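# Clamp the wooden block and extract its dowel pin

## Task

Look at the gap between the bench stop and the small wooden block. If a loose object sits there, remove it. Use the spring clamp to hold the block flat against the stop, then draw the block's dowel pin fully out of its hole; twisting the pin is allowed. At the end the block must still be clamped, lying flat on the bench board with its hole facing up, and the pin must be set down somewhere it stays put. Release everything and move the robot away. Anything held in place only by the robot at the end does not count as done.

## Robot and tools

Robot: one 7-joint Franka FR3 arm carrying a Robotiq 2F-140 two-finger gripper, viewed by two cameras: cam_low (fixed) and cam_wrist (on the hand). Both give 504x504 images. The fingers point along the gripper's +z axis and open and close along its y axis.

Frame: the scene frame has its origin on the table top under the arm base, +z up, and +y to the left when facing along +x. The base may be slightly tilted relative to the table.

execute_actions(actions, pictures). actions is a list holding at most one item.
- An empty list sends nothing and just reports the state.
- A wait is {"steps": N}, with N up to 300 control steps of 1/30 s each. The count runs from the previous result and includes your reply time.
- A motion is {"rows": [...], "steps": N}, with N from 1 to 15 (default 15). It takes 1 to 15 rows, and each row is used for one step. If there are fewer rows than steps, the last row repeats.
- pictures (true/false) turns the camera images on or off for that result.
- A refused call moves nothing.

Each row is a single list of 10 numbers, each in [-1, 1], for the one arm. The order is joint1 (waist), joint2 (shoulder), joint3 (upper arm roll), joint4 (elbow), joint5 (forearm roll), joint6 (wrist pitch), joint7 (wrist roll), then gripper position, gripper force_limit, gripper speed.

The seven joint numbers are offsets, not poses. They count from the joint angles in the latest result that lists them, not from the previous row. Before any result has listed them, and for a second or later call in the same reply, they count from where the arm is when the action starts. Scale: 1.0 means 1.427 rad for joints 1 to 4, 3.044 rad for joint5, 2.596 rad for joint6, and 3.91 rad for joint7.

Joint ranges in rad: waist -2.744 to 2.744, shoulder -1.784 to 1.784, upper arm roll -2.901 to 2.901, elbow -3.042 to -0.152, forearm roll -2.807 to 2.807, wrist pitch 0.544 to 4.517, wrist roll -3.016 to 3.016. A request more than 0.018 rad outside a range is refused. The true ends may differ by up to 0.018 rad, and a target past a true end is clipped to it. When that happens the result may say "joint sent to its limit". If that line is missing, the joint is not necessarily free to go further.

All-zero offsets pull the arm back to the reference angles; they do not hold it still. To pause, use a wait. Between calls the arm keeps heading for the last target until it stalls or a step is HELD.

Speed limits: each step, a joint's target may lead its measured angle by at most 0.248 rad (joints 1 to 4), 0.677 (joint5), 0.715 (joint6) or 1.54 (joint7). If the targets would move the hand more than 70 mm from where it is, all of them are scaled back. Large moves therefore need several calls.

The three gripper numbers are absolute settings, not offsets.
- position: +1 is fully open (140 mm). The pads touch at about -0.8. At -1 the fingers close until something blocks them.
- force_limit: about 14 N at -1, 60 N at 0 and 107 N at +1, for parts up to 40 mm wide.
- speed: about 30 mm/s at -1, 140 at 0 and 250 at +1.

A blocked finger stays put until the position number changes by at least 0.01, or until the object yields or slips away. To squeeze harder while status is 2, raise force_limit and switch position between -1 and -0.98. Closing pushes the fingertips about 24 mm further from the arm, so leave that clearance above surfaces.

Result lines:
- end_effector_position (m) and end_effector_quat_wxyz give the pinch point, the spot between the pads when closed, in the scene frame. They are less accurate at long reach. Fingertips extend about 33 mm past this point when closed and 9 mm when fully open.
- Joint positions (rad) and Joint velocities (rad/s) follow column order.
- Joint torques and external joint torques are noisy estimates that include friction and any held weight.
- object_status: 0 moving, 1 blocked while opening, 2 blocked while closing (a grip), 3 reached target or pads met (a thin item may still be held). To confirm a grip, close at -1 and look for 2.
- position_measured is in counts, from 3 (open) to 230 (pads together), and is not linear in mm.
- "joint command not followed" means the clearance check altered or blocked targets; mounting blocks and posts count as part of the arm.
- HELD marks steps where your row was not fully sent.
- MOTOR HOT warns of heating. Reaching the heat limit brakes the arm until it cools (OVER-TEMPERATURE FAULT).

Faults: a joint torque reaching 85 N m (joints 1 to 4) or 11 N m (joints 5 to 7), or any outside force of 85 N on the arm, tool or load, stops the arm for 10 s and cancels the rest of the call. A held object's weight counts toward these limits.

zoom_image(camera, region): camera is "cam_low" or "cam_wrist". region is [x0, y0, x1, y1] in pixels of that camera's latest image, measured from the top-left corner, and can be at most 504 by 504. It returns an enlarged view.

read_manual(section): returns only the URDF licence texts ("licences"). It does not move the robot.

finished_scene(scene): pass the current scene number. A reply with no tool call ends the run.

Camera calibration (K, distortion, T_world_to_cam) is supplied per camera and may be off by a few degrees and millimetres.

Avoid:
- dropping parts or knocking anything off the table, which fails the task;
- slamming or hard pushing against objects;
- leaving the pin where it can roll.

Brief outside tugs on held parts or pushes on loose items can occur.

Each tool is called after ">>>" in YAML: its name, and indented under it one key for each argument.

## Session

>>> execute_actions:
  actions: []

Scene clock: 0.00 s of 6465.00 s.
end_effector_position=(+0.2022, +0.5915, +0.1344) position_measured=154 object_status=3 end_effector_quat_wxyz=(+0.163, -0.610, +0.689, -0.355)
Joint positions: [ 1.656  0.684 -0.125 -1.617 -0.679  1.866  2.024]
Joint velocities: [ 0.001 -0.001 -0.001  0.001  0.    -0.001 -0.001]
Joint torques (N m, as the joint torque sensors report them, + toward a larger angle): no reading
External joint torques (N m, as the arm's controller estimates them; a push from outside toward a larger angle lowers the number): no reading
camera_calibration (this result's frames):
cam_wrist: T_world_to_cam=[[-0.72571, -0.166532, -0.667542, 0.343303], [-0.203085, 0.978881, -0.0234214, -0.527463], [0.657345, 0.118571, -0.744204, 0.0728893], [0, 0, 0, 1]] pos_world=[0.0941052, 0.564852, 0.27106]

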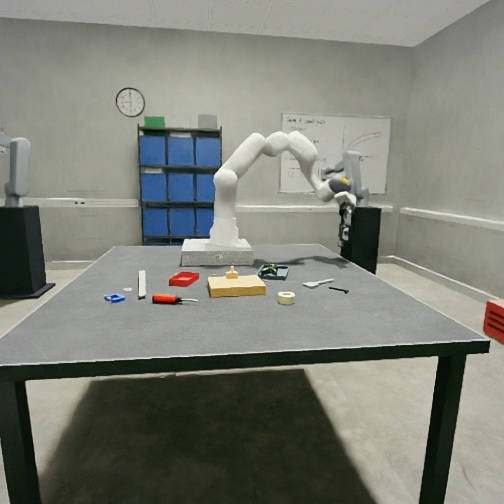

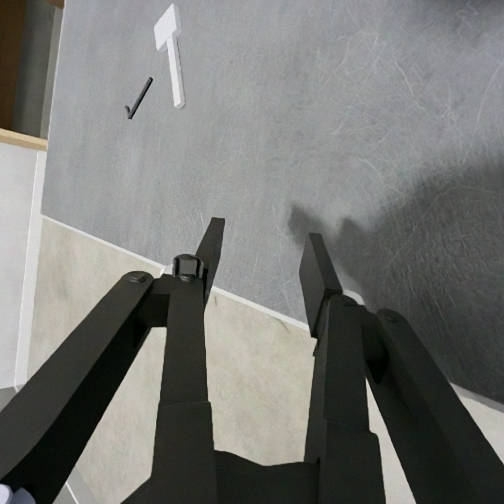

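>>> zoom_image:
  camera: "cam_low"
  region: [160, 250, 310, 310]

Region (160, 250, 310, 310) of cam_low's 504x504 image, scaled by 3.360, with more detail than that image has; it fills the top 202 rows of this view, and the rest is white.

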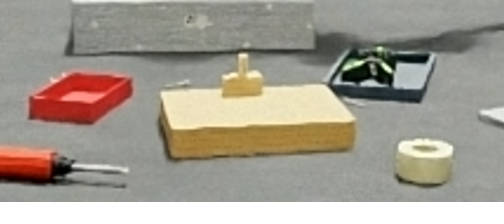

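>>> execute_actions:
  actions:
    - {"rows": [[-0.002,-0.004,0,0,0,0,-0.005,0.9,0,0],[-0.006,-0.011,0.001,-0.001,0.001,0.001,-0.012,0.9,0,0],[-0.012,-0.021,0.002,-0.003,0.003,0.002,-0.021,0.9,0,0],[-0.020,-0.034,0.004,-0.006,0.006,0.003,-0.032,0.9,0,0],[-0.030,-0.049,0.006,-0.010,0.010,0.004,-0.045,0.9,0,0],[-0.043,-0.066,0.008,-0.015,0.015,0.006,-0.060,0.9,0,0],[-0.058,-0.084,0.011,-0.021,0.021,0.008,-0.076,0.9,0,0],[-0.075,-0.103,0.014,-0.028,0.028,0.010,-0.093,0.9,0,0],[-0.094,-0.122,0.017,-0.036,0.036,0.013,-0.111,0.9,0,0],[-0.115,-0.141,0.020,-0.045,0.044,0.016,-0.130,0.9,0,0],[-0.138,-0.160,0.024,-0.055,0.052,0.019,-0.150,0.9,0,0],[-0.163,-0.179,0.028,-0.066,0.060,0.022,-0.170,0.9,0,0],[-0.190,-0.198,0.032,-0.078,0.068,0.025,-0.190,0.9,0,0],[-0.218,-0.217,0.036,-0.090,0.076,0.028,-0.210,0.9,0,0],[-1.0,-0.541,0.0885,-0.375,0.224,0.0775,-0.459,0.9,0,0]], "steps": 15}
  pictures: false

>>> execute_actions:
  actions:
    - {"steps": 60}

Scene clock: 54.97 s of 6465.00 s.
end_effector_position=(+0.2586, +0.5505, +0.2164) position_measured=50 object_status=0 end_effector_quat_wxyz=(-0.040, +0.684, -0.691, +0.231)
Joint positions: [ 1.374  0.382 -0.055 -1.766 -0.444  1.939  1.541]
Joint velocities: [-2.077 -2.122  0.864 -2.482  3.827  0.759 -4.327]
Joint torques (N m, as the joint torque sensors report them, + toward a larger angle): [ -8.23 -58.12 -11.65  29.7   -1.09   2.18  -1.1 ]
External joint torques (N m, as the arm's controller estimates them; a push from outside toward a larger angle lowers the number): [ 1.12 -3.65  0.75 -1.15  1.68  0.6  -1.02]
Steps of this call (steps 1 to 90: nothing new was sent; then 51.47 s passed at rest; steps 91 to 105: all 15 steps of this action). Readings (joint positions | what the end effector reports):
91: [1.656 0.684 -0.125 -1.617 -0.679 1.866 2.023] | position_measured=154 object_status=0
92: [1.655 0.682 -0.125 -1.618 -0.679 1.867 2.019] | position_measured=149 object_status=0
94: [1.648 0.670 -0.121 -1.623 -0.675 1.868 2.003] | position_measured=134 object_status=0
98: [1.602 0.601 -0.108 -1.644 -0.640 1.876 1.919] | position_measured=103 object_status=0
105: the state above

Scene clock: 56.97 s of 6465.00 s.
end_effector_position=(+0.5057, +0.1215, +0.2994) position_measured=16 object_status=3 end_effector_quat_wxyz=(+0.003, +0.704, -0.710, +0.005)
Joint positions: [ 0.229 -0.085 -0.001 -2.151 -0.     2.065  0.239]
Joint velocities: [-0.001 -0.    -0.001  0.     0.001 -0.    -0.012]
Joint torques (N m, as the joint torque sensors report them, + toward a larger angle): [  1.39 -31.34  -0.11  22.61   1.63   2.99  -0.16]
External joint torques (N m, as the arm's controller estimates them; a push from outside toward a larger angle lowers the number): [ 1.81 -2.64  0.41 -1.29  0.94  0.5  -0.16]
Steps of this call (steps 1 to 60: the robot went on to your last target). Readings (joint positions | what the end effector reports):
1: [1.303 0.310 -0.031 -1.846 -0.335 1.961 1.405] | position_measured=43 object_status=0
2: [1.232 0.237 -0.018 -1.920 -0.254 1.981 1.285] | position_measured=35 object_status=0
4: [1.105 0.115 -0.015 -2.024 -0.166 2.000 1.120] | position_measured=20 object_status=0
8: [0.877 -0.028 -0.011 -2.099 -0.080 2.029 0.886] | position_measured=16 object_status=0
60: the state above
camera_calibration (this result's frames):
cam_wrist: T_world_to_cam=[[-0.986497, -0.159706, -0.0362935, 0.537513], [-0.161085, 0.906132, 0.391121, -0.138395], [-0.0295778, 0.391686, -0.919623, 0.41861], [0, 0, 0, 1]] pos_world=[0.520343, 0.0472844, 0.458601]

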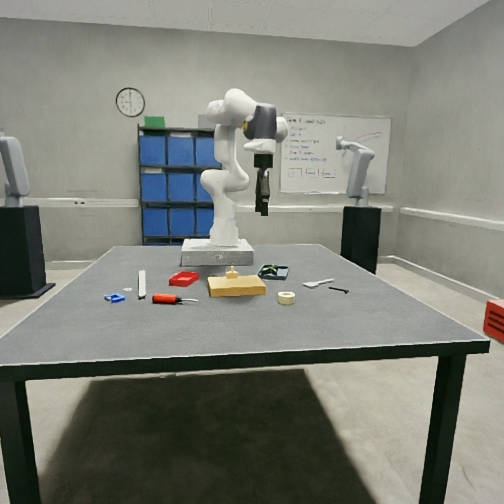

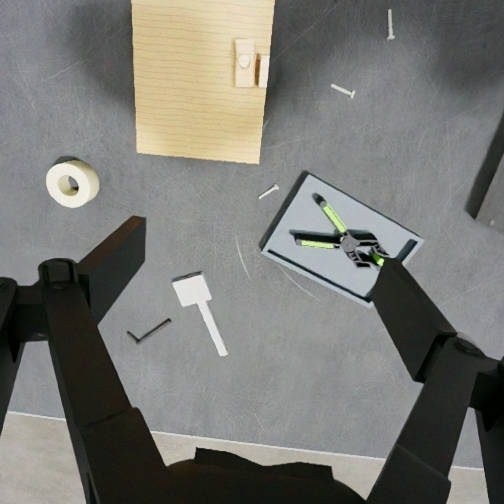

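>>> zoom_image:
  camera: "cam_wrist"
  region: [205, 20, 305, 110]

>>> zoom_image:
  camera: "cam_wrist"
  region: [250, 160, 430, 320]

Region (205, 20, 305, 110) of cam_wrist's 504x504 image, scaled by 5.040, with more detail than that image has; it fills the top 454 rows of this view, and the rest is white.

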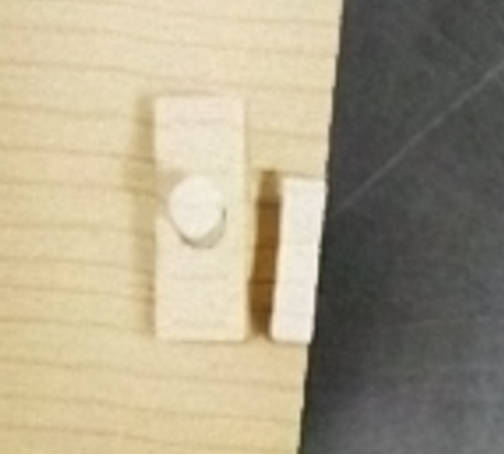

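Region (250, 160, 430, 320) of cam_wrist's 504x504 image, scaled by 2.800, with more detail than that image has.

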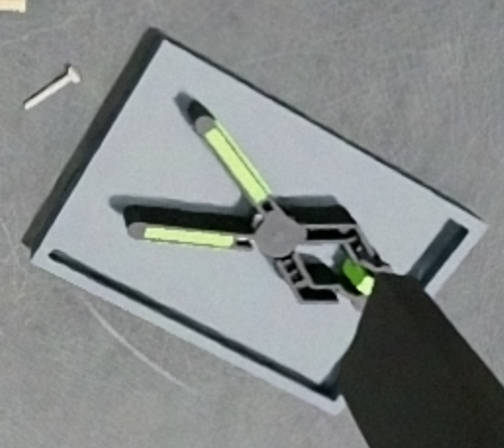

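>>> execute_actions:
  actions:
    - {"rows": [[-0.0021,0.0025,0,-0.0012,0,0.0083,-0.0067,-0.05,-1,0],[-0.0081,0.0095,0,-0.0047,0,0.0253,-0.0202,-0.05,-1,0],[-0.0173,0.0204,0,-0.0102,0,0.0438,-0.0338,-0.05,-1,0],[-0.0292,0.0345,0,-0.0171,0,0.0632,-0.0472,-0.05,-1,0],[-0.0432,0.0510,0,-0.0253,0,0.0828,-0.0602,-0.05,-1,0],[-0.0586,0.0692,0,-0.0344,0,0.1021,-0.0724,-0.05,-1,0],[-0.0749,0.0884,0,-0.0440,0,0.1206,-0.0835,-0.05,-1,0],[-0.0916,0.1081,0,-0.0537,0,0.1376,-0.0930,-0.05,-1,0],[-0.1079,0.1273,0,-0.0633,0,0.1527,-0.1010,-0.05,-1,0],[-0.1233,0.1455,0,-0.0724,0,0.1652,-0.1068,-0.05,-1,0],[-0.1373,0.1620,0,-0.0806,0,0.1744,-0.1103,-0.05,-1,0],[-0.1492,0.1761,0,-0.0875,0,0.1799,-0.1111,-0.05,-1,0],[-0.1584,0.1870,0,-0.0930,0,0.1790,-0.1089,-0.05,-1,0],[-0.1644,0.1940,0,-0.0965,0,0.1720,-0.1010,-0.05,-1,0],[-0.1665,0.1965,0,-0.0977,0,0.1621,-0.0887,-0.05,-1,0]], "steps": 15}
  pictures: false

>>> execute_actions:
  actions:
    - {"steps": 20}

Scene clock: 177.47 s of 6465.00 s.
end_effector_position=(+0.5278, +0.0066, +0.1413) position_measured=120 object_status=0 end_effector_quat_wxyz=(+0.007, +0.723, -0.691, +0.001)
Joint positions: [ 0.013  0.173 -0.003 -2.278 -0.     2.438 -0.033]
Joint velocities: [-0.372  0.452 -0.055 -0.249  0.001  0.23  -0.23 ]
Joint torques (N m, as the joint torque sensors report them, + toward a larger angle): [  6.29 -44.92   3.81  24.38   0.49   4.06  -0.27]
External joint torques (N m, as the arm's controller estimates them; a push from outside toward a larger angle lowers the number): [ 0.57  0.05 -1.73 -2.12  0.07  0.62 -0.27]
Steps of this call (steps 1 to 15: the robot went on to your last target; steps 16 to 90: nothing new was sent; then 117.00 s passed at rest; steps 91 to 105: all 15 steps of this action). Readings (joint positions | what the end effector reports):
91: [0.229 -0.085 -0.001 -2.151 -0.000 2.068 0.234] | position_measured=16 object_status=0
92: [0.228 -0.084 -0.000 -2.152 -0.000 2.077 0.228] | position_measured=21 object_status=0
94: [0.216 -0.073 0.002 -2.157 -0.000 2.116 0.202] | position_measured=36 object_status=0
98: [0.153 0.001 0.005 -2.191 -0.000 2.247 0.112] | position_measured=67 object_status=0
105: the state above

Scene clock: 178.13 s of 6465.00 s.
end_effector_position=(+0.5274, -0.0043, +0.1270) position_measured=135 object_status=3 end_effector_quat_wxyz=(+0.005, +0.737, -0.676, +0.003)
Joint positions: [-0.009  0.197 -0.002 -2.292 -0.     2.482 -0.094]
Joint velocities: [-0.     0.001  0.     0.001  0.     0.006 -0.024]
Joint torques (N m, as the joint torque sensors report them, + toward a larger angle): [  1.32 -36.94   0.3   20.79   0.5    2.98  -0.24]
External joint torques (N m, as the arm's controller estimates them; a push from outside toward a larger angle lowers the number): [ 1.79 -2.67  0.56  0.72  0.    0.48 -0.24]
Steps of this call (steps 1 to 20: the robot went on to your last target). Readings (joint positions | what the end effector reports):
1: [0.002 0.185 -0.005 -2.285 -0.000 2.445 -0.040] | position_measured=127 object_status=0
2: [-0.004 0.193 -0.006 -2.289 -0.000 2.451 -0.046] | position_measured=134 object_status=0
4: [-0.009 0.198 -0.006 -2.292 -0.000 2.460 -0.057] | position_measured=135 object_status=0
8: [-0.009 0.197 -0.003 -2.292 -0.000 2.473 -0.073] | position_measured=135 object_status=3
20: the state above
camera_calibration (this result's frames):
cam_wrist: T_world_to_cam=[[-0.967566, -0.250927, -0.0291863, 0.521289], [-0.241978, 0.887426, 0.392329, 0.0889462], [-0.0725452, 0.386666, -0.919362, 0.332558], [0, 0, 0, 1]] pos_world=[0.55003, -0.0767168, 0.28606]

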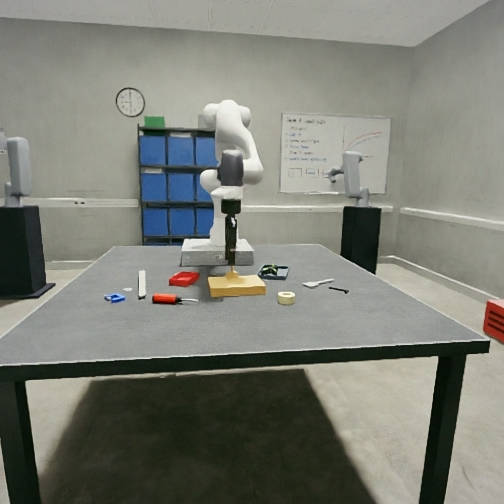

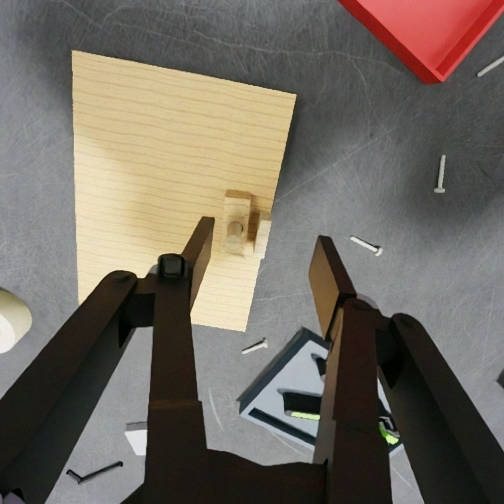

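>>> zoom_image:
  camera: "cam_wrist"
  region: [195, 175, 295, 275]

Region (195, 175, 295, 275) of cam_wrist's 504x504 image, scaled by 5.040, with more detail than that image has.

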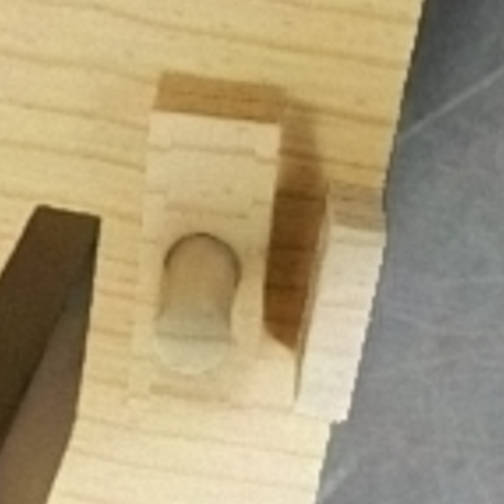

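>>> zoom_image:
  camera: "cam_wrist"
  region: [150, 200, 390, 330]

Region (150, 200, 390, 330) of cam_wrist's 504x504 image, scaled by 2.100, with more detail than that image has; it fills the top 273 rows of this view, and the rest is white.

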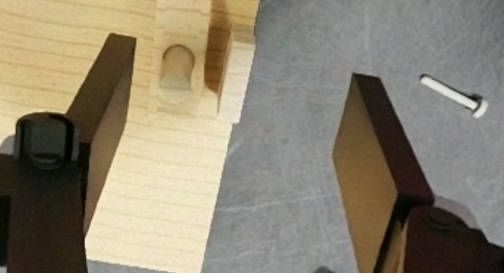

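>>> execute_actions:
  actions:
    - {"rows": [[0.001,0.0008,0,0.0006,0,0.0025,0.0,-0.05,-1,0],[0.0025,0.0032,0,0.0016,0,0.006,0.002,-0.05,-1,0],[0.0045,0.0068,0,0.0029,0,0.010,0.0045,-0.05,-1,0],[0.0065,0.0115,0,0.0042,0,0.014,0.007,-0.05,-1,0],[0.0085,0.017,0,0.0055,0,0.018,0.0095,-0.05,-1,0],[0.0103,0.0231,0,0.0066,0,0.0225,0.012,-0.05,-1,0],[0.0117,0.0296,0,0.0075,0,0.0265,0.014,-0.05,-1,0],[0.0127,0.0361,0,0.0081,0,0.030,0.015,-0.05,-1,0],[0.0133,0.0426,0,0.0085,0,0.0332,0.0155,-0.05,-1,0],[0.0133,0.0487,0,0.0086,0,0.0358,0.0155,-0.05,-1,0],[0.0133,0.0542,0,0.0086,0,0.0378,0.015,-0.05,-1,0],[0.0133,0.0589,0,0.0086,0,0.039,0.014,-0.05,-1,0],[0.0133,0.0625,0,0.0086,0,0.039,0.013,-0.05,-1,0],[0.0133,0.0649,0,0.0086,0,0.0375,0.012,-0.05,-1,0],[0.0133,0.0657,0,0.0086,0,0.0351,0.0109,-0.05,-1,0]], "steps": 15}
  pictures: false

>>> execute_actions:
  actions:
    - {"steps": 15}

Scene clock: 298.63 s of 6465.00 s.
end_effector_position=(+0.5343, +0.0047, +0.0933) position_measured=135 object_status=3 end_effector_quat_wxyz=(+0.003, +0.732, -0.681, +0.006)
Joint positions: [ 0.009  0.281 -0.002 -2.281 -0.     2.562 -0.063]
Joint velocities: [0.001 0.146 0.    0.    0.    0.043 0.017]
Joint torques (N m, as the joint torque sensors report them, + toward a larger angle): [  1.76 -39.12  -1.02  19.72   0.47   3.35   0.51]
External joint torques (N m, as the arm's controller estimates them; a push from outside toward a larger angle lowers the number): [ 2.15 -0.34 -0.92 -0.43  0.02  0.61  0.51]
Steps of this call (steps 1 to 30: the robot went on to your last target; steps 31 to 90: nothing new was sent; then 117.00 s passed at rest; steps 91 to 105: all 15 steps of this action). Readings (joint positions | what the end effector reports):
91: [-0.009 0.197 -0.002 -2.291 -0.000 2.484 -0.102] | position_measured=135 object_status=3
92: [-0.009 0.197 -0.002 -2.291 -0.000 2.485 -0.101] | position_measured=135 object_status=3
94: [-0.006 0.201 -0.002 -2.289 -0.000 2.493 -0.097] | position_measured=135 object_status=3
98: [0.003 0.226 -0.002 -2.283 -0.000 2.521 -0.081] | position_measured=135 object_status=3
105: the state above

Scene clock: 299.13 s of 6465.00 s.
end_effector_position=(+0.5345, +0.0047, +0.0897) position_measured=135 object_status=3 end_effector_quat_wxyz=(+0.003, +0.731, -0.683, +0.006)
Joint positions: [ 0.009  0.289 -0.002 -2.281 -0.     2.57  -0.059]
Joint velocities: [0.002 0.001 0.001 0.001 0.    0.002 0.003]
Joint torques (N m, as the joint torque sensors report them, + toward a larger angle): [  1.77 -36.15  -0.96  19.73   0.44   2.99   0.42]
External joint torques (N m, as the arm's controller estimates them; a push from outside toward a larger angle lowers the number): [ 1.95 -0.15 -1.05  0.87  0.    0.49  0.42]
Steps of this call (steps 1 to 15: the robot went on to your last target). Readings (joint positions | what the end effector reports):
1: [0.009 0.285 -0.002 -2.281 -0.000 2.563 -0.063] | position_measured=135 object_status=3
2: [0.009 0.288 -0.002 -2.281 -0.000 2.564 -0.062] | position_measured=135 object_status=3
4: [0.009 0.289 -0.002 -2.281 -0.000 2.566 -0.061] | position_measured=135 object_status=3
8: [0.009 0.289 -0.002 -2.281 -0.000 2.569 -0.060] | position_measured=135 object_status=3
15: the state above
The arm was judged still, so your last target was given up. Only a new action makes it travel on or press farther. Fingers that are still opening or closing keep moving.
camera_calibration (this result's frames):
cam_wrist: T_world_to_cam=[[-0.9716, -0.233873, -0.0360009, 0.531992], [-0.229097, 0.89165, 0.390479, 0.0905727], [-0.0592226, 0.387638, -0.919907, 0.288279], [0, 0, 0, 1]] pos_world=[0.554706, -0.0680881, 0.248975]

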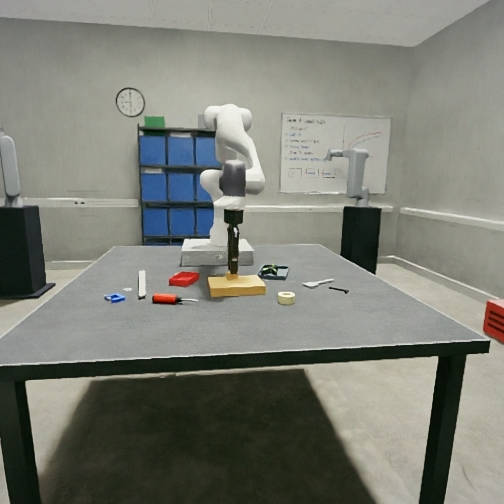

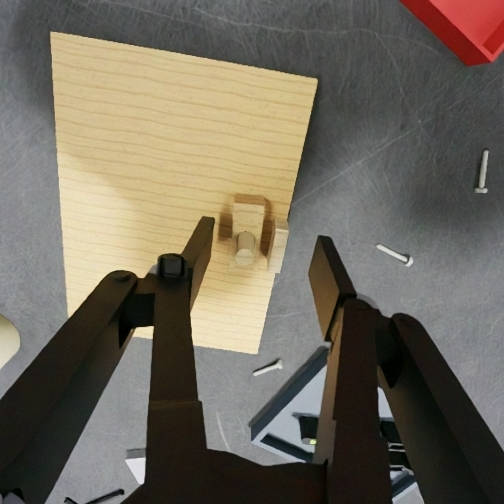

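>>> zoom_image:
  camera: "cam_wrist"
  region: [200, 180, 340, 290]

Region (200, 180, 340, 290) of cam_wrist's 504x504 image, scaled by 3.600, with more detail than that image has; it fills the top 396 rows of this view, and the rest is white.

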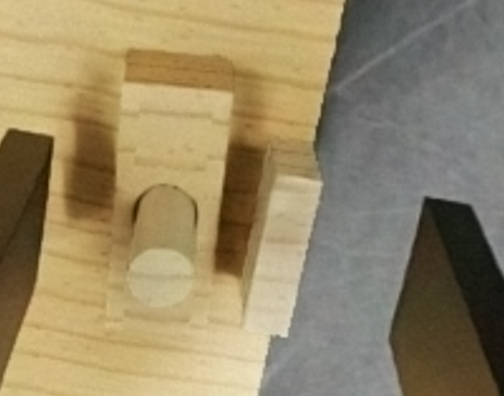

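>>> execute_actions:
  actions:
    - {"rows": [[0,0.001,0,0,0,0.0015,0,-0.05,-1,0],[0,0.003,0,0,0,0.0035,0,-0.05,-1,0],[0,0.0055,0,0.0002,0,0.0055,0,-0.05,-1,0],[0,0.0085,0,0.0004,0,0.0078,0,-0.05,-1,0],[0,0.0118,0,0.0005,0,0.010,0,-0.05,-1,0],[0,0.015,0,0.0006,0,0.012,0,-0.05,-1,0],[0,0.018,0,0.0007,0,0.0138,0,-0.05,-1,0],[0,0.0208,0,0.0008,0,0.0152,0,-0.05,-1,0],[0,0.0232,0,0.0009,0,0.0162,0,-0.05,-1,0],[0,0.025,0,0.001,0,0.0166,0,-0.05,-1,0],[0,0.0262,0,0.001,0,0.0164,0,-0.05,-1,0],[0,0.0268,0,0.001,0,0.0158,0,-0.05,-1,0],[0,0.0268,0,0.001,0,0.0153,0,-0.05,-1,0]], "steps": 15}
  pictures: false

Scene clock: 326.63 s of 6465.00 s.
end_effector_position=(+0.5336, +0.0045, +0.0736) position_measured=135 object_status=3 end_effector_quat_wxyz=(+0.004, +0.730, -0.683, +0.005)
Joint positions: [ 0.009  0.325 -0.002 -2.28  -0.     2.604 -0.058]
Joint velocities: [0.002 0.014 0.002 0.001 0.002 0.021 0.001]
Joint torques (N m, as the joint torque sensors report them, + toward a larger angle): [  0.76 -37.13  -0.89  18.6    0.4    3.08   0.05]
External joint torques (N m, as the arm's controller estimates them; a push from outside toward a larger angle lowers the number): [ 1.05  0.33 -0.93 -0.31 -0.02  0.5   0.05]
Steps of this call (steps 1 to 90: nothing new was sent; then 24.00 s passed at rest; steps 91 to 105: all 15 steps of this action). Readings (joint positions | what the end effector reports):
91: [0.009 0.289 -0.002 -2.281 -0.000 2.571 -0.058] | position_measured=135 object_status=3
92: [0.009 0.289 -0.002 -2.281 -0.000 2.572 -0.058] | position_measured=135 object_status=3
94: [0.009 0.292 -0.002 -2.280 -0.000 2.576 -0.058] | position_measured=135 object_status=3
98: [0.009 0.307 -0.002 -2.280 -0.000 2.590 -0.058] | position_measured=135 object_status=3
105: the state above

>>> execute_actions:
  actions:
    - {"rows": [[0,0.0005,0,0,0,0.0015,0,-1,-1,-0.75]], "steps": 15}
  pictures: false

>>> execute_actions:
  actions:
    - {"steps": 15}

Scene clock: 334.37 s of 6465.00 s.
end_effector_position=(+0.5348, +0.0045, +0.0738) position_measured=178 object_status=0 end_effector_quat_wxyz=(+0.003, +0.730, -0.683, +0.006)
Joint positions: [ 0.009  0.325 -0.002 -2.28  -0.     2.608 -0.058]
Joint velocities: [-0.  0.  0. -0.  0. -0. -0.]
Joint torques (N m, as the joint torque sensors report them, + toward a larger angle): [  1.01 -37.59  -0.84  18.2    0.42   2.65   0.11]
External joint torques (N m, as the arm's controller estimates them; a push from outside toward a larger angle lowers the number): [ 1.44 -0.94 -0.75 -0.18  0.    0.14  0.11]
Steps of this call (steps 1 to 15: the robot went on to your last target; steps 16 to 90: nothing new was sent; then 4.23 s passed at rest; steps 91 to 105: all 15 steps of this action). Readings (joint positions | what the end effector reports):
91: [0.009 0.325 -0.002 -2.280 -0.000 2.608 -0.058] | position_measured=135 object_status=0
92: [0.009 0.325 -0.002 -2.280 -0.000 2.608 -0.058] | position_measured=138 object_status=0
94: [0.009 0.325 -0.002 -2.280 -0.000 2.608 -0.058] | position_measured=144 object_status=0
98: [0.009 0.325 -0.002 -2.280 -0.000 2.608 -0.058] | position_measured=156 object_status=0
105: the state above

Scene clock: 334.87 s of 6465.00 s.
end_effector_position=(+0.5347, +0.0045, +0.0738) position_measured=191 object_status=2 end_effector_quat_wxyz=(+0.003, +0.730, -0.683, +0.006)
Joint positions: [ 0.009  0.325 -0.002 -2.28  -0.     2.607 -0.058]
Joint velocities: [ 0.     0.001 -0.001  0.    -0.001 -0.001 -0.001]
Joint torques (N m, as the joint torque sensors report them, + toward a larger angle): [  1.   -37.58  -0.78  18.49   0.39   2.68   0.13]
External joint torques (N m, as the arm's controller estimates them; a push from outside toward a larger angle lowers the number): [ 1.42 -0.9  -0.7   0.06 -0.03  0.17  0.13]
Steps of this call (steps 1 to 15: the robot went on to your last target). Readings (joint positions | what the end effector reports):
1: [0.009 0.325 -0.002 -2.280 -0.000 2.608 -0.058] | position_measured=181 object_status=0
2: [0.009 0.325 -0.002 -2.280 -0.000 2.607 -0.058] | position_measured=184 object_status=0
4: [0.009 0.325 -0.002 -2.280 -0.000 2.607 -0.058] | position_measured=191 object_status=0
8: [0.009 0.325 -0.002 -2.280 -0.000 2.607 -0.058] | position_measured=191 object_status=0
15: the state above
The arm was judged still, so your last target was given up. Only a new action makes it travel on or press farther. Fingers that are still opening or closing keep moving.
camera_calibration (this result's frames):
cam_wrist: T_world_to_cam=[[-0.971779, -0.232969, -0.0370385, 0.531781], [-0.228687, 0.891885, 0.390185, 0.096804], [-0.0578669, 0.387643, -0.919991, 0.272968], [0, 0, 0, 1]] pos_world=[0.554707, -0.0682634, 0.233053]

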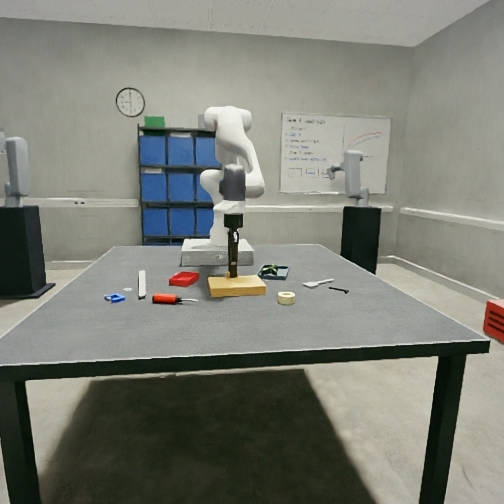

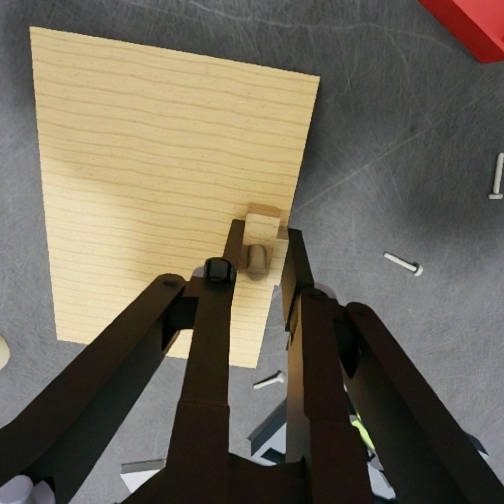

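>>> zoom_image:
  camera: "cam_wrist"
  region: [215, 195, 315, 295]

Region (215, 195, 315, 295) of cam_wrist's 504x504 image, scaled by 5.040, with more detail than that image has.

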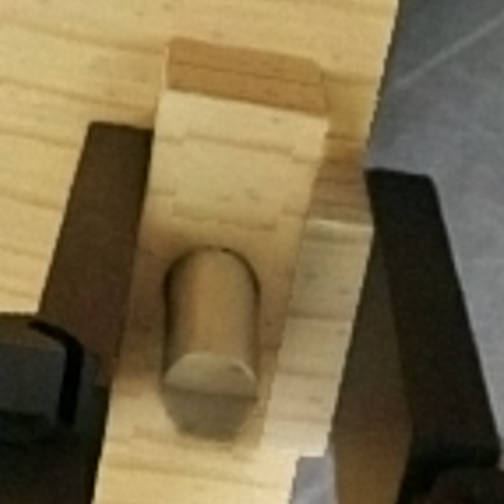

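>>> execute_actions:
  actions:
    - {"rows": [[0,0,0,0,0,0,0,0.3,-1,0],[0,0,0,0,0,0,0,0.3,-1,0],[0,-0.0007,0,0,0,-0.002,0,0.3,-1,0],[0,-0.0028,0,0,0,-0.006,0,0.3,-1,0],[0,-0.0062,0,0,0,-0.010,0,0.3,-1,0],[0,-0.0107,0,0,0,-0.014,0,0.3,-1,0],[0,-0.0162,0,0,0,-0.018,0,0.3,-1,0],[0,-0.0228,0,0,0,-0.022,0,0.3,-1,0],[0,-0.0301,0,0,0,-0.026,0,0.3,-1,0],[0,-0.0382,0,0,0,-0.030,0.0188,0.3,-1,0],[0.0008,-0.0469,0,-0.0005,0,-0.033,0.0398,0.3,-1,0],[0.0031,-0.0562,0,-0.0019,0,-0.036,0.0628,0.3,-1,0],[0.0068,-0.0659,0,-0.0041,0,-0.038,0.0876,0.3,-1,0],[0.0117,-0.0758,0,-0.0072,0,-0.040,0.1139,0.3,-1,0],[0.0179,-0.0860,0,-0.0110,0,-0.041,0.1415,0.3,-1,0]], "steps": 15}
  pictures: false

>>> execute_actions:
  actions:
    - {"rows": [[0.0197,-0.0354,0,-0.0125,0,-0.015,0.1313,0.3,-1,0],[0.0280,-0.0457,0,-0.0175,0,-0.015,0.1609,0.3,-1,0],[0.0372,-0.0559,0,-0.0232,0,-0.015,0.1911,0.3,-1,0],[0.0472,-0.0658,0,-0.0293,0,-0.015,0.2219,0.3,-1,0],[0.0579,-0.0755,0,-0.0358,0,-0.015,0.2528,0.3,-1,0],[0.0692,-0.0848,0,-0.0428,0,-0.015,0.2838,0.3,-1,0],[0.0810,-0.0935,0,-0.0500,0,-0.015,0.3145,0.3,-1,0],[0.0932,-0.1016,0,-0.0575,0,-0.015,0.3447,0.3,-1,0],[0.1057,-0.1089,0,-0.0651,0,-0.015,0.3744,0.3,-1,0],[0.1184,-0.1155,0,-0.0729,0,-0.014,0.4031,0.3,-1,0],[0.1312,-0.1210,0,-0.0808,0,-0.012,0.4307,0.3,-1,0],[0.1439,-0.1255,0,-0.0886,0,-0.010,0.4570,0.3,-1,0],[0.1566,-0.1289,0,-0.0964,0,-0.0075,0.4818,0.3,-1,0],[0.1691,-0.1310,0,-0.1040,0,-0.005,0.5048,0.3,-1,0],[0.1813,-0.1317,0,-0.1115,0,-0.0025,0.5258,0.3,-1,0]], "steps": 15}
  pictures: false

>>> execute_actions:
  actions:
    - {"rows": [[0.0406,-0.006,0,-0.0262,0,0.010,0.236,0.3,-1,0],[0.0519,-0.006,0,-0.0332,0,0.0125,0.256,0.3,-1,0],[0.0626,-0.006,0,-0.0397,0,0.015,0.273,0.3,-1,0],[0.0726,-0.006,0,-0.0458,0,0.0175,0.288,0.3,-1,0],[0.0818,-0.006,0,-0.0515,0,0.020,0.301,0.3,-1,0],[0.0901,-0.006,0,-0.0565,0,0.022,0.311,0.3,-1,0],[0.0974,-0.006,0,-0.0610,0,0.024,0.318,0.3,-1,0],[0.1036,-0.006,0,-0.0648,0,0.0255,0.322,0.3,-1,0],[0.1085,-0.006,0,-0.0679,0,0.0265,0.323,0.3,-1,0],[0.1122,-0.006,0,-0.0701,0,0.027,0.321,0.3,-1,0],[0.1145,-0.006,0,-0.0715,0,0.027,0.316,0.3,-1,0],[0.1153,-0.006,0,-0.0725,0,0.0265,0.308,0.3,-1,0],[0.116,-0.006,0,-0.0725,0,0.0255,0.296,0.3,-1,0],[0.116,-0.006,0,-0.0725,0,0.0245,0.279,0.3,-1,0],[0.116,-0.006,0,-0.0725,0,0.0235,0.254,0.3,-1,0]], "steps": 15}
  pictures: false

>>> execute_actions:
  actions:
    - {"steps": 20}

Scene clock: 455.37 s of 6465.00 s.
end_effector_position=(+0.5347, +0.0091, +0.1121) position_measured=91 object_status=0 end_effector_quat_wxyz=(-0.001, +0.681, -0.732, +0.009)
Joint positions: [ 0.018  0.237 -0.003 -2.287 -0.     2.533  0.09 ]
Joint velocities: [ 0.147 -0.425 -0.001 -0.092  0.    -0.176  1.324]
Joint torques (N m, as the joint torque sensors report them, + toward a larger angle): [  4.34 -36.03  -0.61  18.05   0.47   2.36   0.71]
External joint torques (N m, as the arm's controller estimates them; a push from outside toward a larger angle lowers the number): [ 2.96 -2.94 -2.18 -1.52  0.09 -0.23  0.72]
Steps of this call (steps 1 to 90: nothing new was sent; then 117.00 s passed at rest; steps 91 to 105: all 15 steps of this action). Readings (joint positions | what the end effector reports):
91: [0.009 0.325 -0.002 -2.280 -0.000 2.607 -0.058] | position_measured=191 object_status=0
92: [0.009 0.325 -0.002 -2.280 -0.000 2.607 -0.058] | position_measured=191 object_status=0
94: [0.009 0.325 -0.002 -2.280 -0.000 2.605 -0.058] | position_measured=171 object_status=0
98: [0.009 0.313 -0.002 -2.281 -0.000 2.584 -0.058] | position_measured=140 object_status=0
105: the state above

Scene clock: 455.87 s of 6465.00 s.
end_effector_position=(+0.4876, +0.1172, +0.1503) position_measured=91 object_status=3 end_effector_quat_wxyz=(+0.018, -0.245, +0.969, -0.006)
Joint positions: [ 0.236  0.057 -0.004 -2.418 -0.     2.51   1.311]
Joint velocities: [ 0.526 -0.124  0.018 -0.322 -0.     0.085  2.746]
Joint torques (N m, as the joint torque sensors report them, + toward a larger angle): [ -0.27 -29.9   -1.68  18.15   0.48   3.     1.  ]
External joint torques (N m, as the arm's controller estimates them; a push from outside toward a larger angle lowers the number): [ 2.21 -2.45 -0.18 -1.91 -0.03  0.56  1.04]
Steps of this call (steps 1 to 15: all 15 steps of this action). Readings (joint positions | what the end effector reports):
1: [0.024 0.222 -0.004 -2.291 -0.000 2.527 0.140] | position_measured=91 object_status=0
2: [0.032 0.207 -0.004 -2.296 -0.000 2.521 0.197] | position_measured=91 object_status=0
4: [0.054 0.177 -0.005 -2.310 -0.000 2.513 0.329] | position_measured=91 object_status=0
8: [0.112 0.121 -0.005 -2.344 -0.000 2.505 0.654] | position_measured=91 object_status=3
15: the state above

Scene clock: 456.37 s of 6465.00 s.
end_effector_position=(+0.4262, +0.1800, +0.1190) position_measured=91 object_status=3 end_effector_quat_wxyz=(+0.001, +0.134, +0.991, -0.006)
Joint positions: [ 0.399  0.051 -0.002 -2.519 -0.     2.567  2.238]
Joint velocities: [ 0.03   0.001 -0.002 -0.02   0.001  0.008  0.198]
Joint torques (N m, as the joint torque sensors report them, + toward a larger angle): [  1.18 -30.93  -1.82  17.14   0.48   3.01   0.43]
External joint torques (N m, as the arm's controller estimates them; a push from outside toward a larger angle lowers the number): [ 2.27 -2.32 -0.64 -2.   -0.04  0.55  0.45]
Steps of this call (steps 1 to 15: all 15 steps of this action). Readings (joint positions | what the end effector reports):
1: [0.254 0.054 -0.003 -2.429 -0.000 2.514 1.404] | position_measured=91 object_status=3
2: [0.271 0.052 -0.003 -2.439 -0.000 2.518 1.496] | position_measured=91 object_status=3
4: [0.304 0.051 -0.003 -2.459 -0.000 2.528 1.672] | position_measured=91 object_status=3
8: [0.359 0.051 -0.002 -2.494 -0.000 2.549 1.975] | position_measured=91 object_status=3
15: the state above

Scene clock: 457.03 s of 6465.00 s.
end_effector_position=(+0.4258, +0.1805, +0.1187) position_measured=91 object_status=3 end_effector_quat_wxyz=(+0.002, +0.159, +0.987, -0.006)
Joint positions: [ 0.4    0.051 -0.002 -2.52  -0.     2.568  2.291]
Joint velocities: [ 0.     0.001 -0.    -0.001  0.001  0.     0.021]
Joint torques (N m, as the joint torque sensors report them, + toward a larger angle): [  1.62 -30.82  -2.01  17.88   0.5    2.91   0.54]
External joint torques (N m, as the arm's controller estimates them; a push from outside toward a larger angle lowers the number): [ 2.   -2.5  -1.69 -0.85  0.03  0.51  0.54]
Steps of this call (steps 1 to 20: the robot went on to your last target). Readings (joint positions | what the end effector reports):
1: [0.399 0.051 -0.002 -2.519 -0.000 2.567 2.245] | position_measured=91 object_status=3
2: [0.400 0.051 -0.002 -2.520 -0.000 2.567 2.250] | position_measured=91 object_status=3
4: [0.400 0.051 -0.002 -2.520 -0.000 2.567 2.260] | position_measured=91 object_status=3
8: [0.400 0.051 -0.002 -2.520 -0.000 2.568 2.273] | position_measured=91 object_status=3
20: the state above
camera_calibration (this result's frames):
cam_wrist: T_world_to_cam=[[0.151879, 0.987271, -0.0472091, -0.228861], [0.906402, -0.120073, 0.404991, -0.405032], [0.394167, -0.1043, -0.913101, 0.135301], [0, 0, 0, 1]] pos_world=[0.34855, 0.191426, 0.276773]

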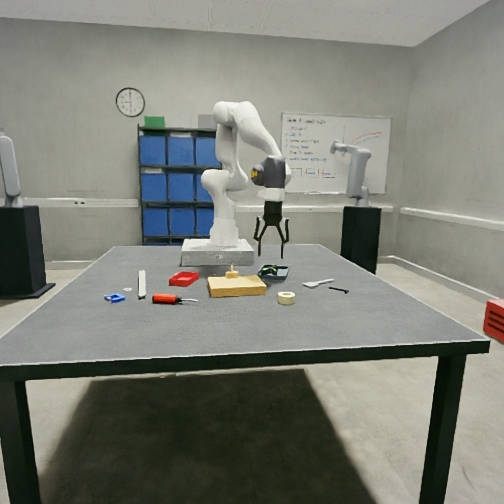

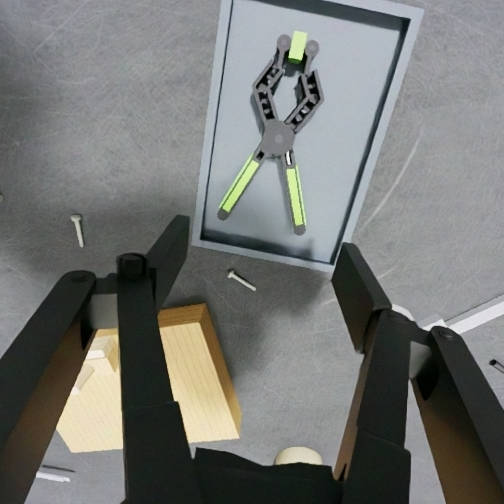

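>>> zoom_image:
  camera: "cam_wrist"
  region: [180, 110, 370, 280]

Region (180, 110, 370, 280) of cam_wrist's 504x504 image, scaled by 2.653, with more detail than that image has; it fills the top 451 rows of this view, and the rest is white.

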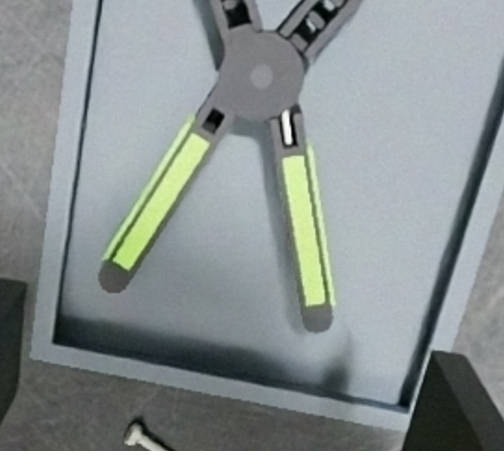

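>>> zoom_image:
  camera: "cam_low"
  region: [250, 245, 300, 285]

Region (250, 245, 300, 285) of cam_low's 504x504 image, scaled by 10.080, with more detail than that image has; it fills the top 403 rows of this view, and the rest is white.

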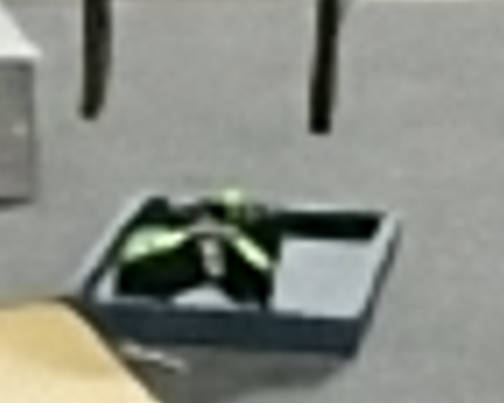

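>>> execute_actions:
  actions: []

Scene clock: 544.20 s of 6465.00 s.
end_effector_position=(+0.4258, +0.1805, +0.1187) position_measured=91 object_status=3 end_effector_quat_wxyz=(+0.002, +0.163, +0.987, -0.006)
Joint positions: [ 0.4    0.051 -0.002 -2.52  -0.     2.568  2.298]
Joint velocities: [ 0.001 -0.002 -0.001 -0.     0.    -0.    -0.001]
Joint torques (N m, as the joint torque sensors report them, + toward a larger angle): [  1.86 -30.83  -2.24  17.92   0.45   2.9    0.46]
External joint torques (N m, as the arm's controller estimates them; a push from outside toward a larger angle lowers the number): [ 2.21 -2.36 -1.96 -0.93 -0.03  0.48  0.46]
Steps of this call (steps 1 to 30: the robot went on to your last target; steps 31 to 90: nothing new was sent; then 84.17 s passed at rest). Readings (joint positions | what the end effector reports):
1: [0.400 0.051 -0.002 -2.520 -0.000 2.568 2.292] | position_measured=91 object_status=3
2: [0.400 0.051 -0.002 -2.520 -0.000 2.568 2.293] | position_measured=91 object_status=3
4: [0.400 0.051 -0.002 -2.520 -0.000 2.568 2.294] | position_measured=91 object_status=3
8: [0.400 0.051 -0.002 -2.520 -0.000 2.568 2.295] | position_measured=91 object_status=3
90: the state above
The arm was judged still, so your last target was given up. Only a new action makes it travel on or press farther. Fingers that are still opening or closing keep moving.
camera_calibration (this result's frames):
cam_wrist: T_world_to_cam=[[0.15839, 0.986251, -0.0471439, -0.23147], [0.905525, -0.126059, 0.405134, -0.403573], [0.393621, -0.106859, -0.913041, 0.135987], [0, 0, 0, 1]] pos_world=[0.34858, 0.191945, 0.276751]

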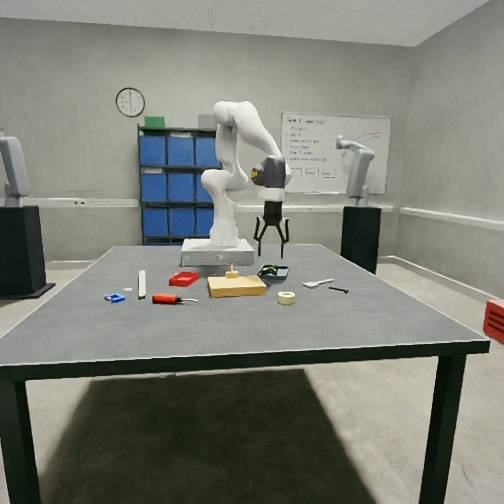

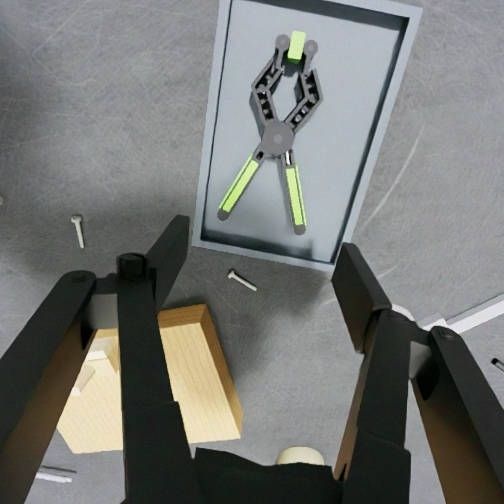

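>>> execute_actions:
  actions:
    - {"rows": [[0.0007,0.0012,0,-0.0007,0,0.0048,0.0032,0.228,0,0],[0.0025,0.0046,0,-0.0025,0,0.0145,0.0091,0.228,0,0],[0.0052,0.0097,0,-0.0053,0,0.0247,0.0146,0.228,0,0],[0.0087,0.0162,0,-0.0088,0,0.0344,0.0195,0.228,0,0],[0.0126,0.0234,0,-0.0128,0,0.0435,0.0236,0.228,0,0],[0.0167,0.0312,0,-0.017,0,0.0516,0.027,0.228,0,0],[0.0208,0.0389,0,-0.0212,0,0.058,0.0293,0.228,0,0],[0.0247,0.0461,0,-0.0252,0,0.0628,0.0306,0.228,0,0],[0.0282,0.0526,0,-0.0287,0,0.0655,0.0306,0.228,0,0],[0.0309,0.0577,0,-0.0315,0,0.066,0.0291,0.228,0,0],[0.0327,0.0611,0,-0.0333,0,0.0634,0.0263,0.228,0,0],[0.0334,0.0623,0,-0.034,0,0.0575,0.0217,0.228,0,0],[0.0334,0.0623,0,-0.034,0,0.0537,0.0189,0.228,0,0]], "steps": 15}
  pictures: false

>>> execute_actions:
  actions:
    - {"steps": 8}

Scene clock: 657.23 s of 6465.00 s.
end_effector_position=(+0.4046, +0.1930, +0.0741) position_measured=100 object_status=3 end_effector_quat_wxyz=(+0.001, +0.173, +0.985, -0.007)
Joint positions: [ 0.445  0.138 -0.002 -2.568 -0.     2.699  2.363]
Joint velocities: [ 0.02   0.042  0.001 -0.024 -0.     0.021  0.009]
Joint torques (N m, as the joint torque sensors report them, + toward a larger angle): [  1.23 -31.07  -0.75  17.67   0.33   3.21   0.45]
External joint torques (N m, as the arm's controller estimates them; a push from outside toward a larger angle lowers the number): [ 2.06  0.18  0.03 -0.61 -0.11  0.51  0.45]
Steps of this call (steps 1 to 90: nothing new was sent; then 109.53 s passed at rest; steps 91 to 105: all 15 steps of this action). Readings (joint positions | what the end effector reports):
91: [0.400 0.051 -0.002 -2.520 -0.000 2.570 2.298] | position_measured=91 object_status=0
92: [0.400 0.052 -0.002 -2.521 -0.000 2.575 2.301] | position_measured=96 object_status=0
94: [0.403 0.057 -0.002 -2.523 -0.000 2.596 2.311] | position_measured=100 object_status=0
98: [0.421 0.090 -0.003 -2.540 -0.000 2.658 2.342] | position_measured=100 object_status=0
105: the state above

Scene clock: 657.50 s of 6465.00 s.
end_effector_position=(+0.4052, +0.1936, +0.0738) position_measured=100 object_status=3 end_effector_quat_wxyz=(+0.002, +0.173, +0.985, -0.006)
Joint positions: [ 0.446  0.139 -0.002 -2.568 -0.     2.704  2.365]
Joint velocities: [ 0.    -0.    -0.001 -0.001  0.002  0.008  0.003]
Joint torques (N m, as the joint torque sensors report them, + toward a larger angle): [  1.61 -29.3   -0.73  16.15   0.35   2.95   0.38]
External joint torques (N m, as the arm's controller estimates them; a push from outside toward a larger angle lowers the number): [ 2.06 -0.25 -0.44 -0.35 -0.04  0.57  0.38]
Steps of this call (steps 1 to 8: the robot went on to your last target). Readings (joint positions | what the end effector reports):
1: [0.446 0.138 -0.002 -2.568 -0.000 2.700 2.364] | position_measured=100 object_status=3
2: [0.446 0.139 -0.002 -2.568 -0.000 2.701 2.364] | position_measured=100 object_status=3
4: [0.446 0.139 -0.002 -2.568 -0.000 2.702 2.364] | position_measured=100 object_status=3
8: the state above
camera_calibration (this result's frames):
cam_wrist: T_world_to_cam=[[0.178829, 0.982741, -0.0473385, -0.250814], [0.902571, -0.144708, 0.405493, -0.360288], [0.391645, -0.11524, -0.912871, 0.106916], [0, 0, 0, 1]] pos_world=[0.328165, 0.206669, 0.231822]

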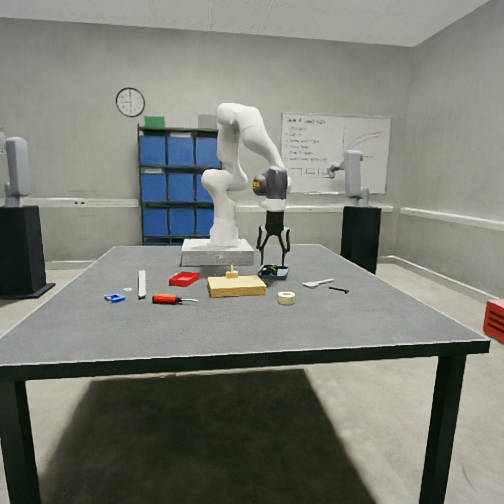

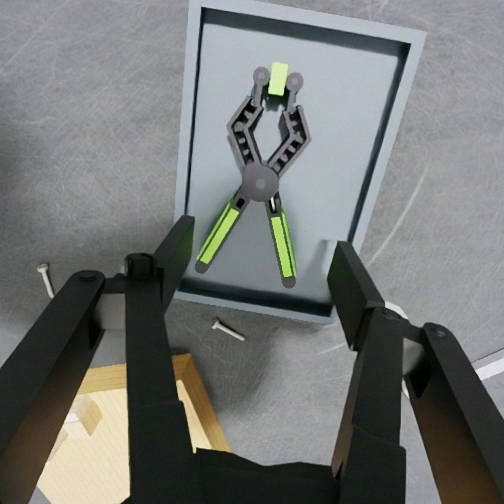

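>>> zoom_image:
  camera: "cam_wrist"
  region: [150, 160, 390, 340]

Region (150, 160, 390, 340) of cam_wrist's 504x504 image, scaled by 2.100, with more detail than that image has; it fills the top 378 rows of this view, and the rest is white.

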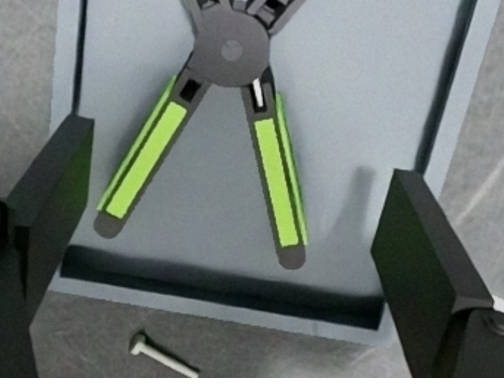

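>>> execute_actions:
  actions:
    - {"rows": [[0.001,0.0012,0,0.0008,0,0.002,0.0018,0.228,0,0],[0.001,0.0045,0,0.0015,0,0.002,0.0018,0.228,0,0],[0.001,0.0095,0,0.0022,0,0.0029,0.0018,0.228,0,0],[0.001,0.0158,0,0.0028,0,0.009,0.0018,0.228,0,0],[0.001,0.0229,0,0.0035,0,0.0158,0.0018,0.228,0,0],[0.001,0.0305,0,0.0042,0,0.0222,0.0018,0.228,0,0],[0.001,0.0381,0,0.005,0,0.0281,0.0018,0.228,0,0],[0.001,0.0452,0,0.0057,0,0.0333,0.0018,0.228,0,0],[0.001,0.0515,0,0.0064,0,0.0376,0.0018,0.228,0,0],[0.001,0.0565,0,0.0069,0,0.0407,0.0018,0.228,0,0],[0.001,0.0598,0,0.0073,0,0.0424,0.0018,0.228,0,0],[0.001,0.061,0,0.0074,0,0.0426,0.0018,0.228,0,0],[0.001,0.061,0,0.0074,0,0.0409,0.0018,0.228,0,0],[0.001,0.061,0,0.0074,0,0.0374,0.0018,0.228,0,0],[0.001,0.061,0,0.0074,0,0.0322,0.0018,0.228,0,0]], "steps": 15}
  pictures: false

>>> execute_actions:
  actions:
    - {"steps": 5}

Scene clock: 747.67 s of 6465.00 s.
end_effector_position=(+0.4073, +0.1943, +0.0458) position_measured=100 object_status=3 end_effector_quat_wxyz=(+0.004, +0.173, +0.985, -0.005)
Joint positions: [ 0.446  0.222 -0.002 -2.56  -0.     2.786  2.366]
Joint velocities: [-0.001  0.034  0.001  0.008  0.     0.     0.001]
Joint torques (N m, as the joint torque sensors report them, + toward a larger angle): [  1.77 -31.48  -0.94  15.8    0.29   2.77   0.42]
External joint torques (N m, as the arm's controller estimates them; a push from outside toward a larger angle lowers the number): [ 2.14  0.21 -0.83 -0.05 -0.03  0.33  0.42]
Steps of this call (steps 1 to 15: the robot went on to your last target; steps 16 to 90: nothing new was sent; then 86.67 s passed at rest; steps 91 to 105: all 15 steps of this action). Readings (joint positions | what the end effector reports):
91: [0.446 0.139 -0.002 -2.568 -0.000 2.706 2.366] | position_measured=100 object_status=3
92: [0.446 0.139 -0.002 -2.568 -0.000 2.706 2.366] | position_measured=100 object_status=3
94: [0.446 0.145 -0.002 -2.566 -0.000 2.709 2.366] | position_measured=100 object_status=3
98: [0.446 0.177 -0.002 -2.563 -0.000 2.741 2.366] | position_measured=100 object_status=3
105: the state above

Scene clock: 747.83 s of 6465.00 s.
end_effector_position=(+0.4076, +0.1944, +0.0456) position_measured=100 object_status=3 end_effector_quat_wxyz=(+0.004, +0.173, +0.985, -0.005)
Joint positions: [ 0.446  0.223 -0.002 -2.559 -0.     2.786  2.366]
Joint velocities: [ 0.001 -0.002  0.     0.005  0.     0.    -0.001]
Joint torques (N m, as the joint torque sensors report them, + toward a larger angle): [  1.71 -30.49  -0.67  15.92   0.3    2.77   0.44]
External joint torques (N m, as the arm's controller estimates them; a push from outside toward a larger angle lowers the number): [ 2.08  0.13 -0.55  0.62 -0.03  0.36  0.44]
Steps of this call (steps 1 to 5: the robot went on to your last target). Readings (joint positions | what the end effector reports):
1: [0.446 0.223 -0.002 -2.560 -0.000 2.786 2.366] | position_measured=100 object_status=3
2: [0.446 0.223 -0.002 -2.560 -0.000 2.786 2.366] | position_measured=100 object_status=3
4: [0.446 0.223 -0.002 -2.560 -0.000 2.786 2.366] | position_measured=100 object_status=3
5: the state above
camera_calibration (this result's frames):
cam_wrist: T_world_to_cam=[[0.17983, 0.982718, -0.0438971, -0.253912], [0.900183, -0.146405, 0.410165, -0.349795], [0.39665, -0.113275, -0.910954, 0.0778016], [0, 0, 0, 1]] pos_world=[0.32968, 0.207125, 0.203201]

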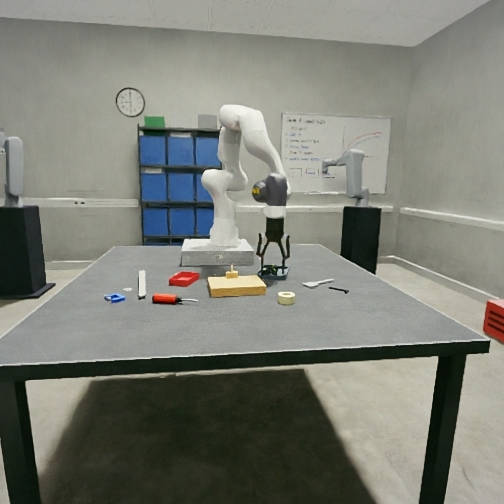

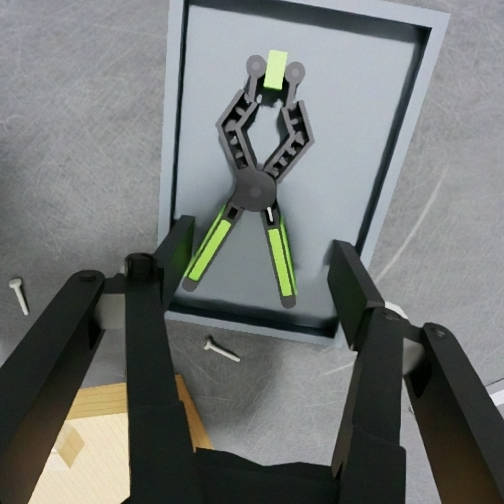

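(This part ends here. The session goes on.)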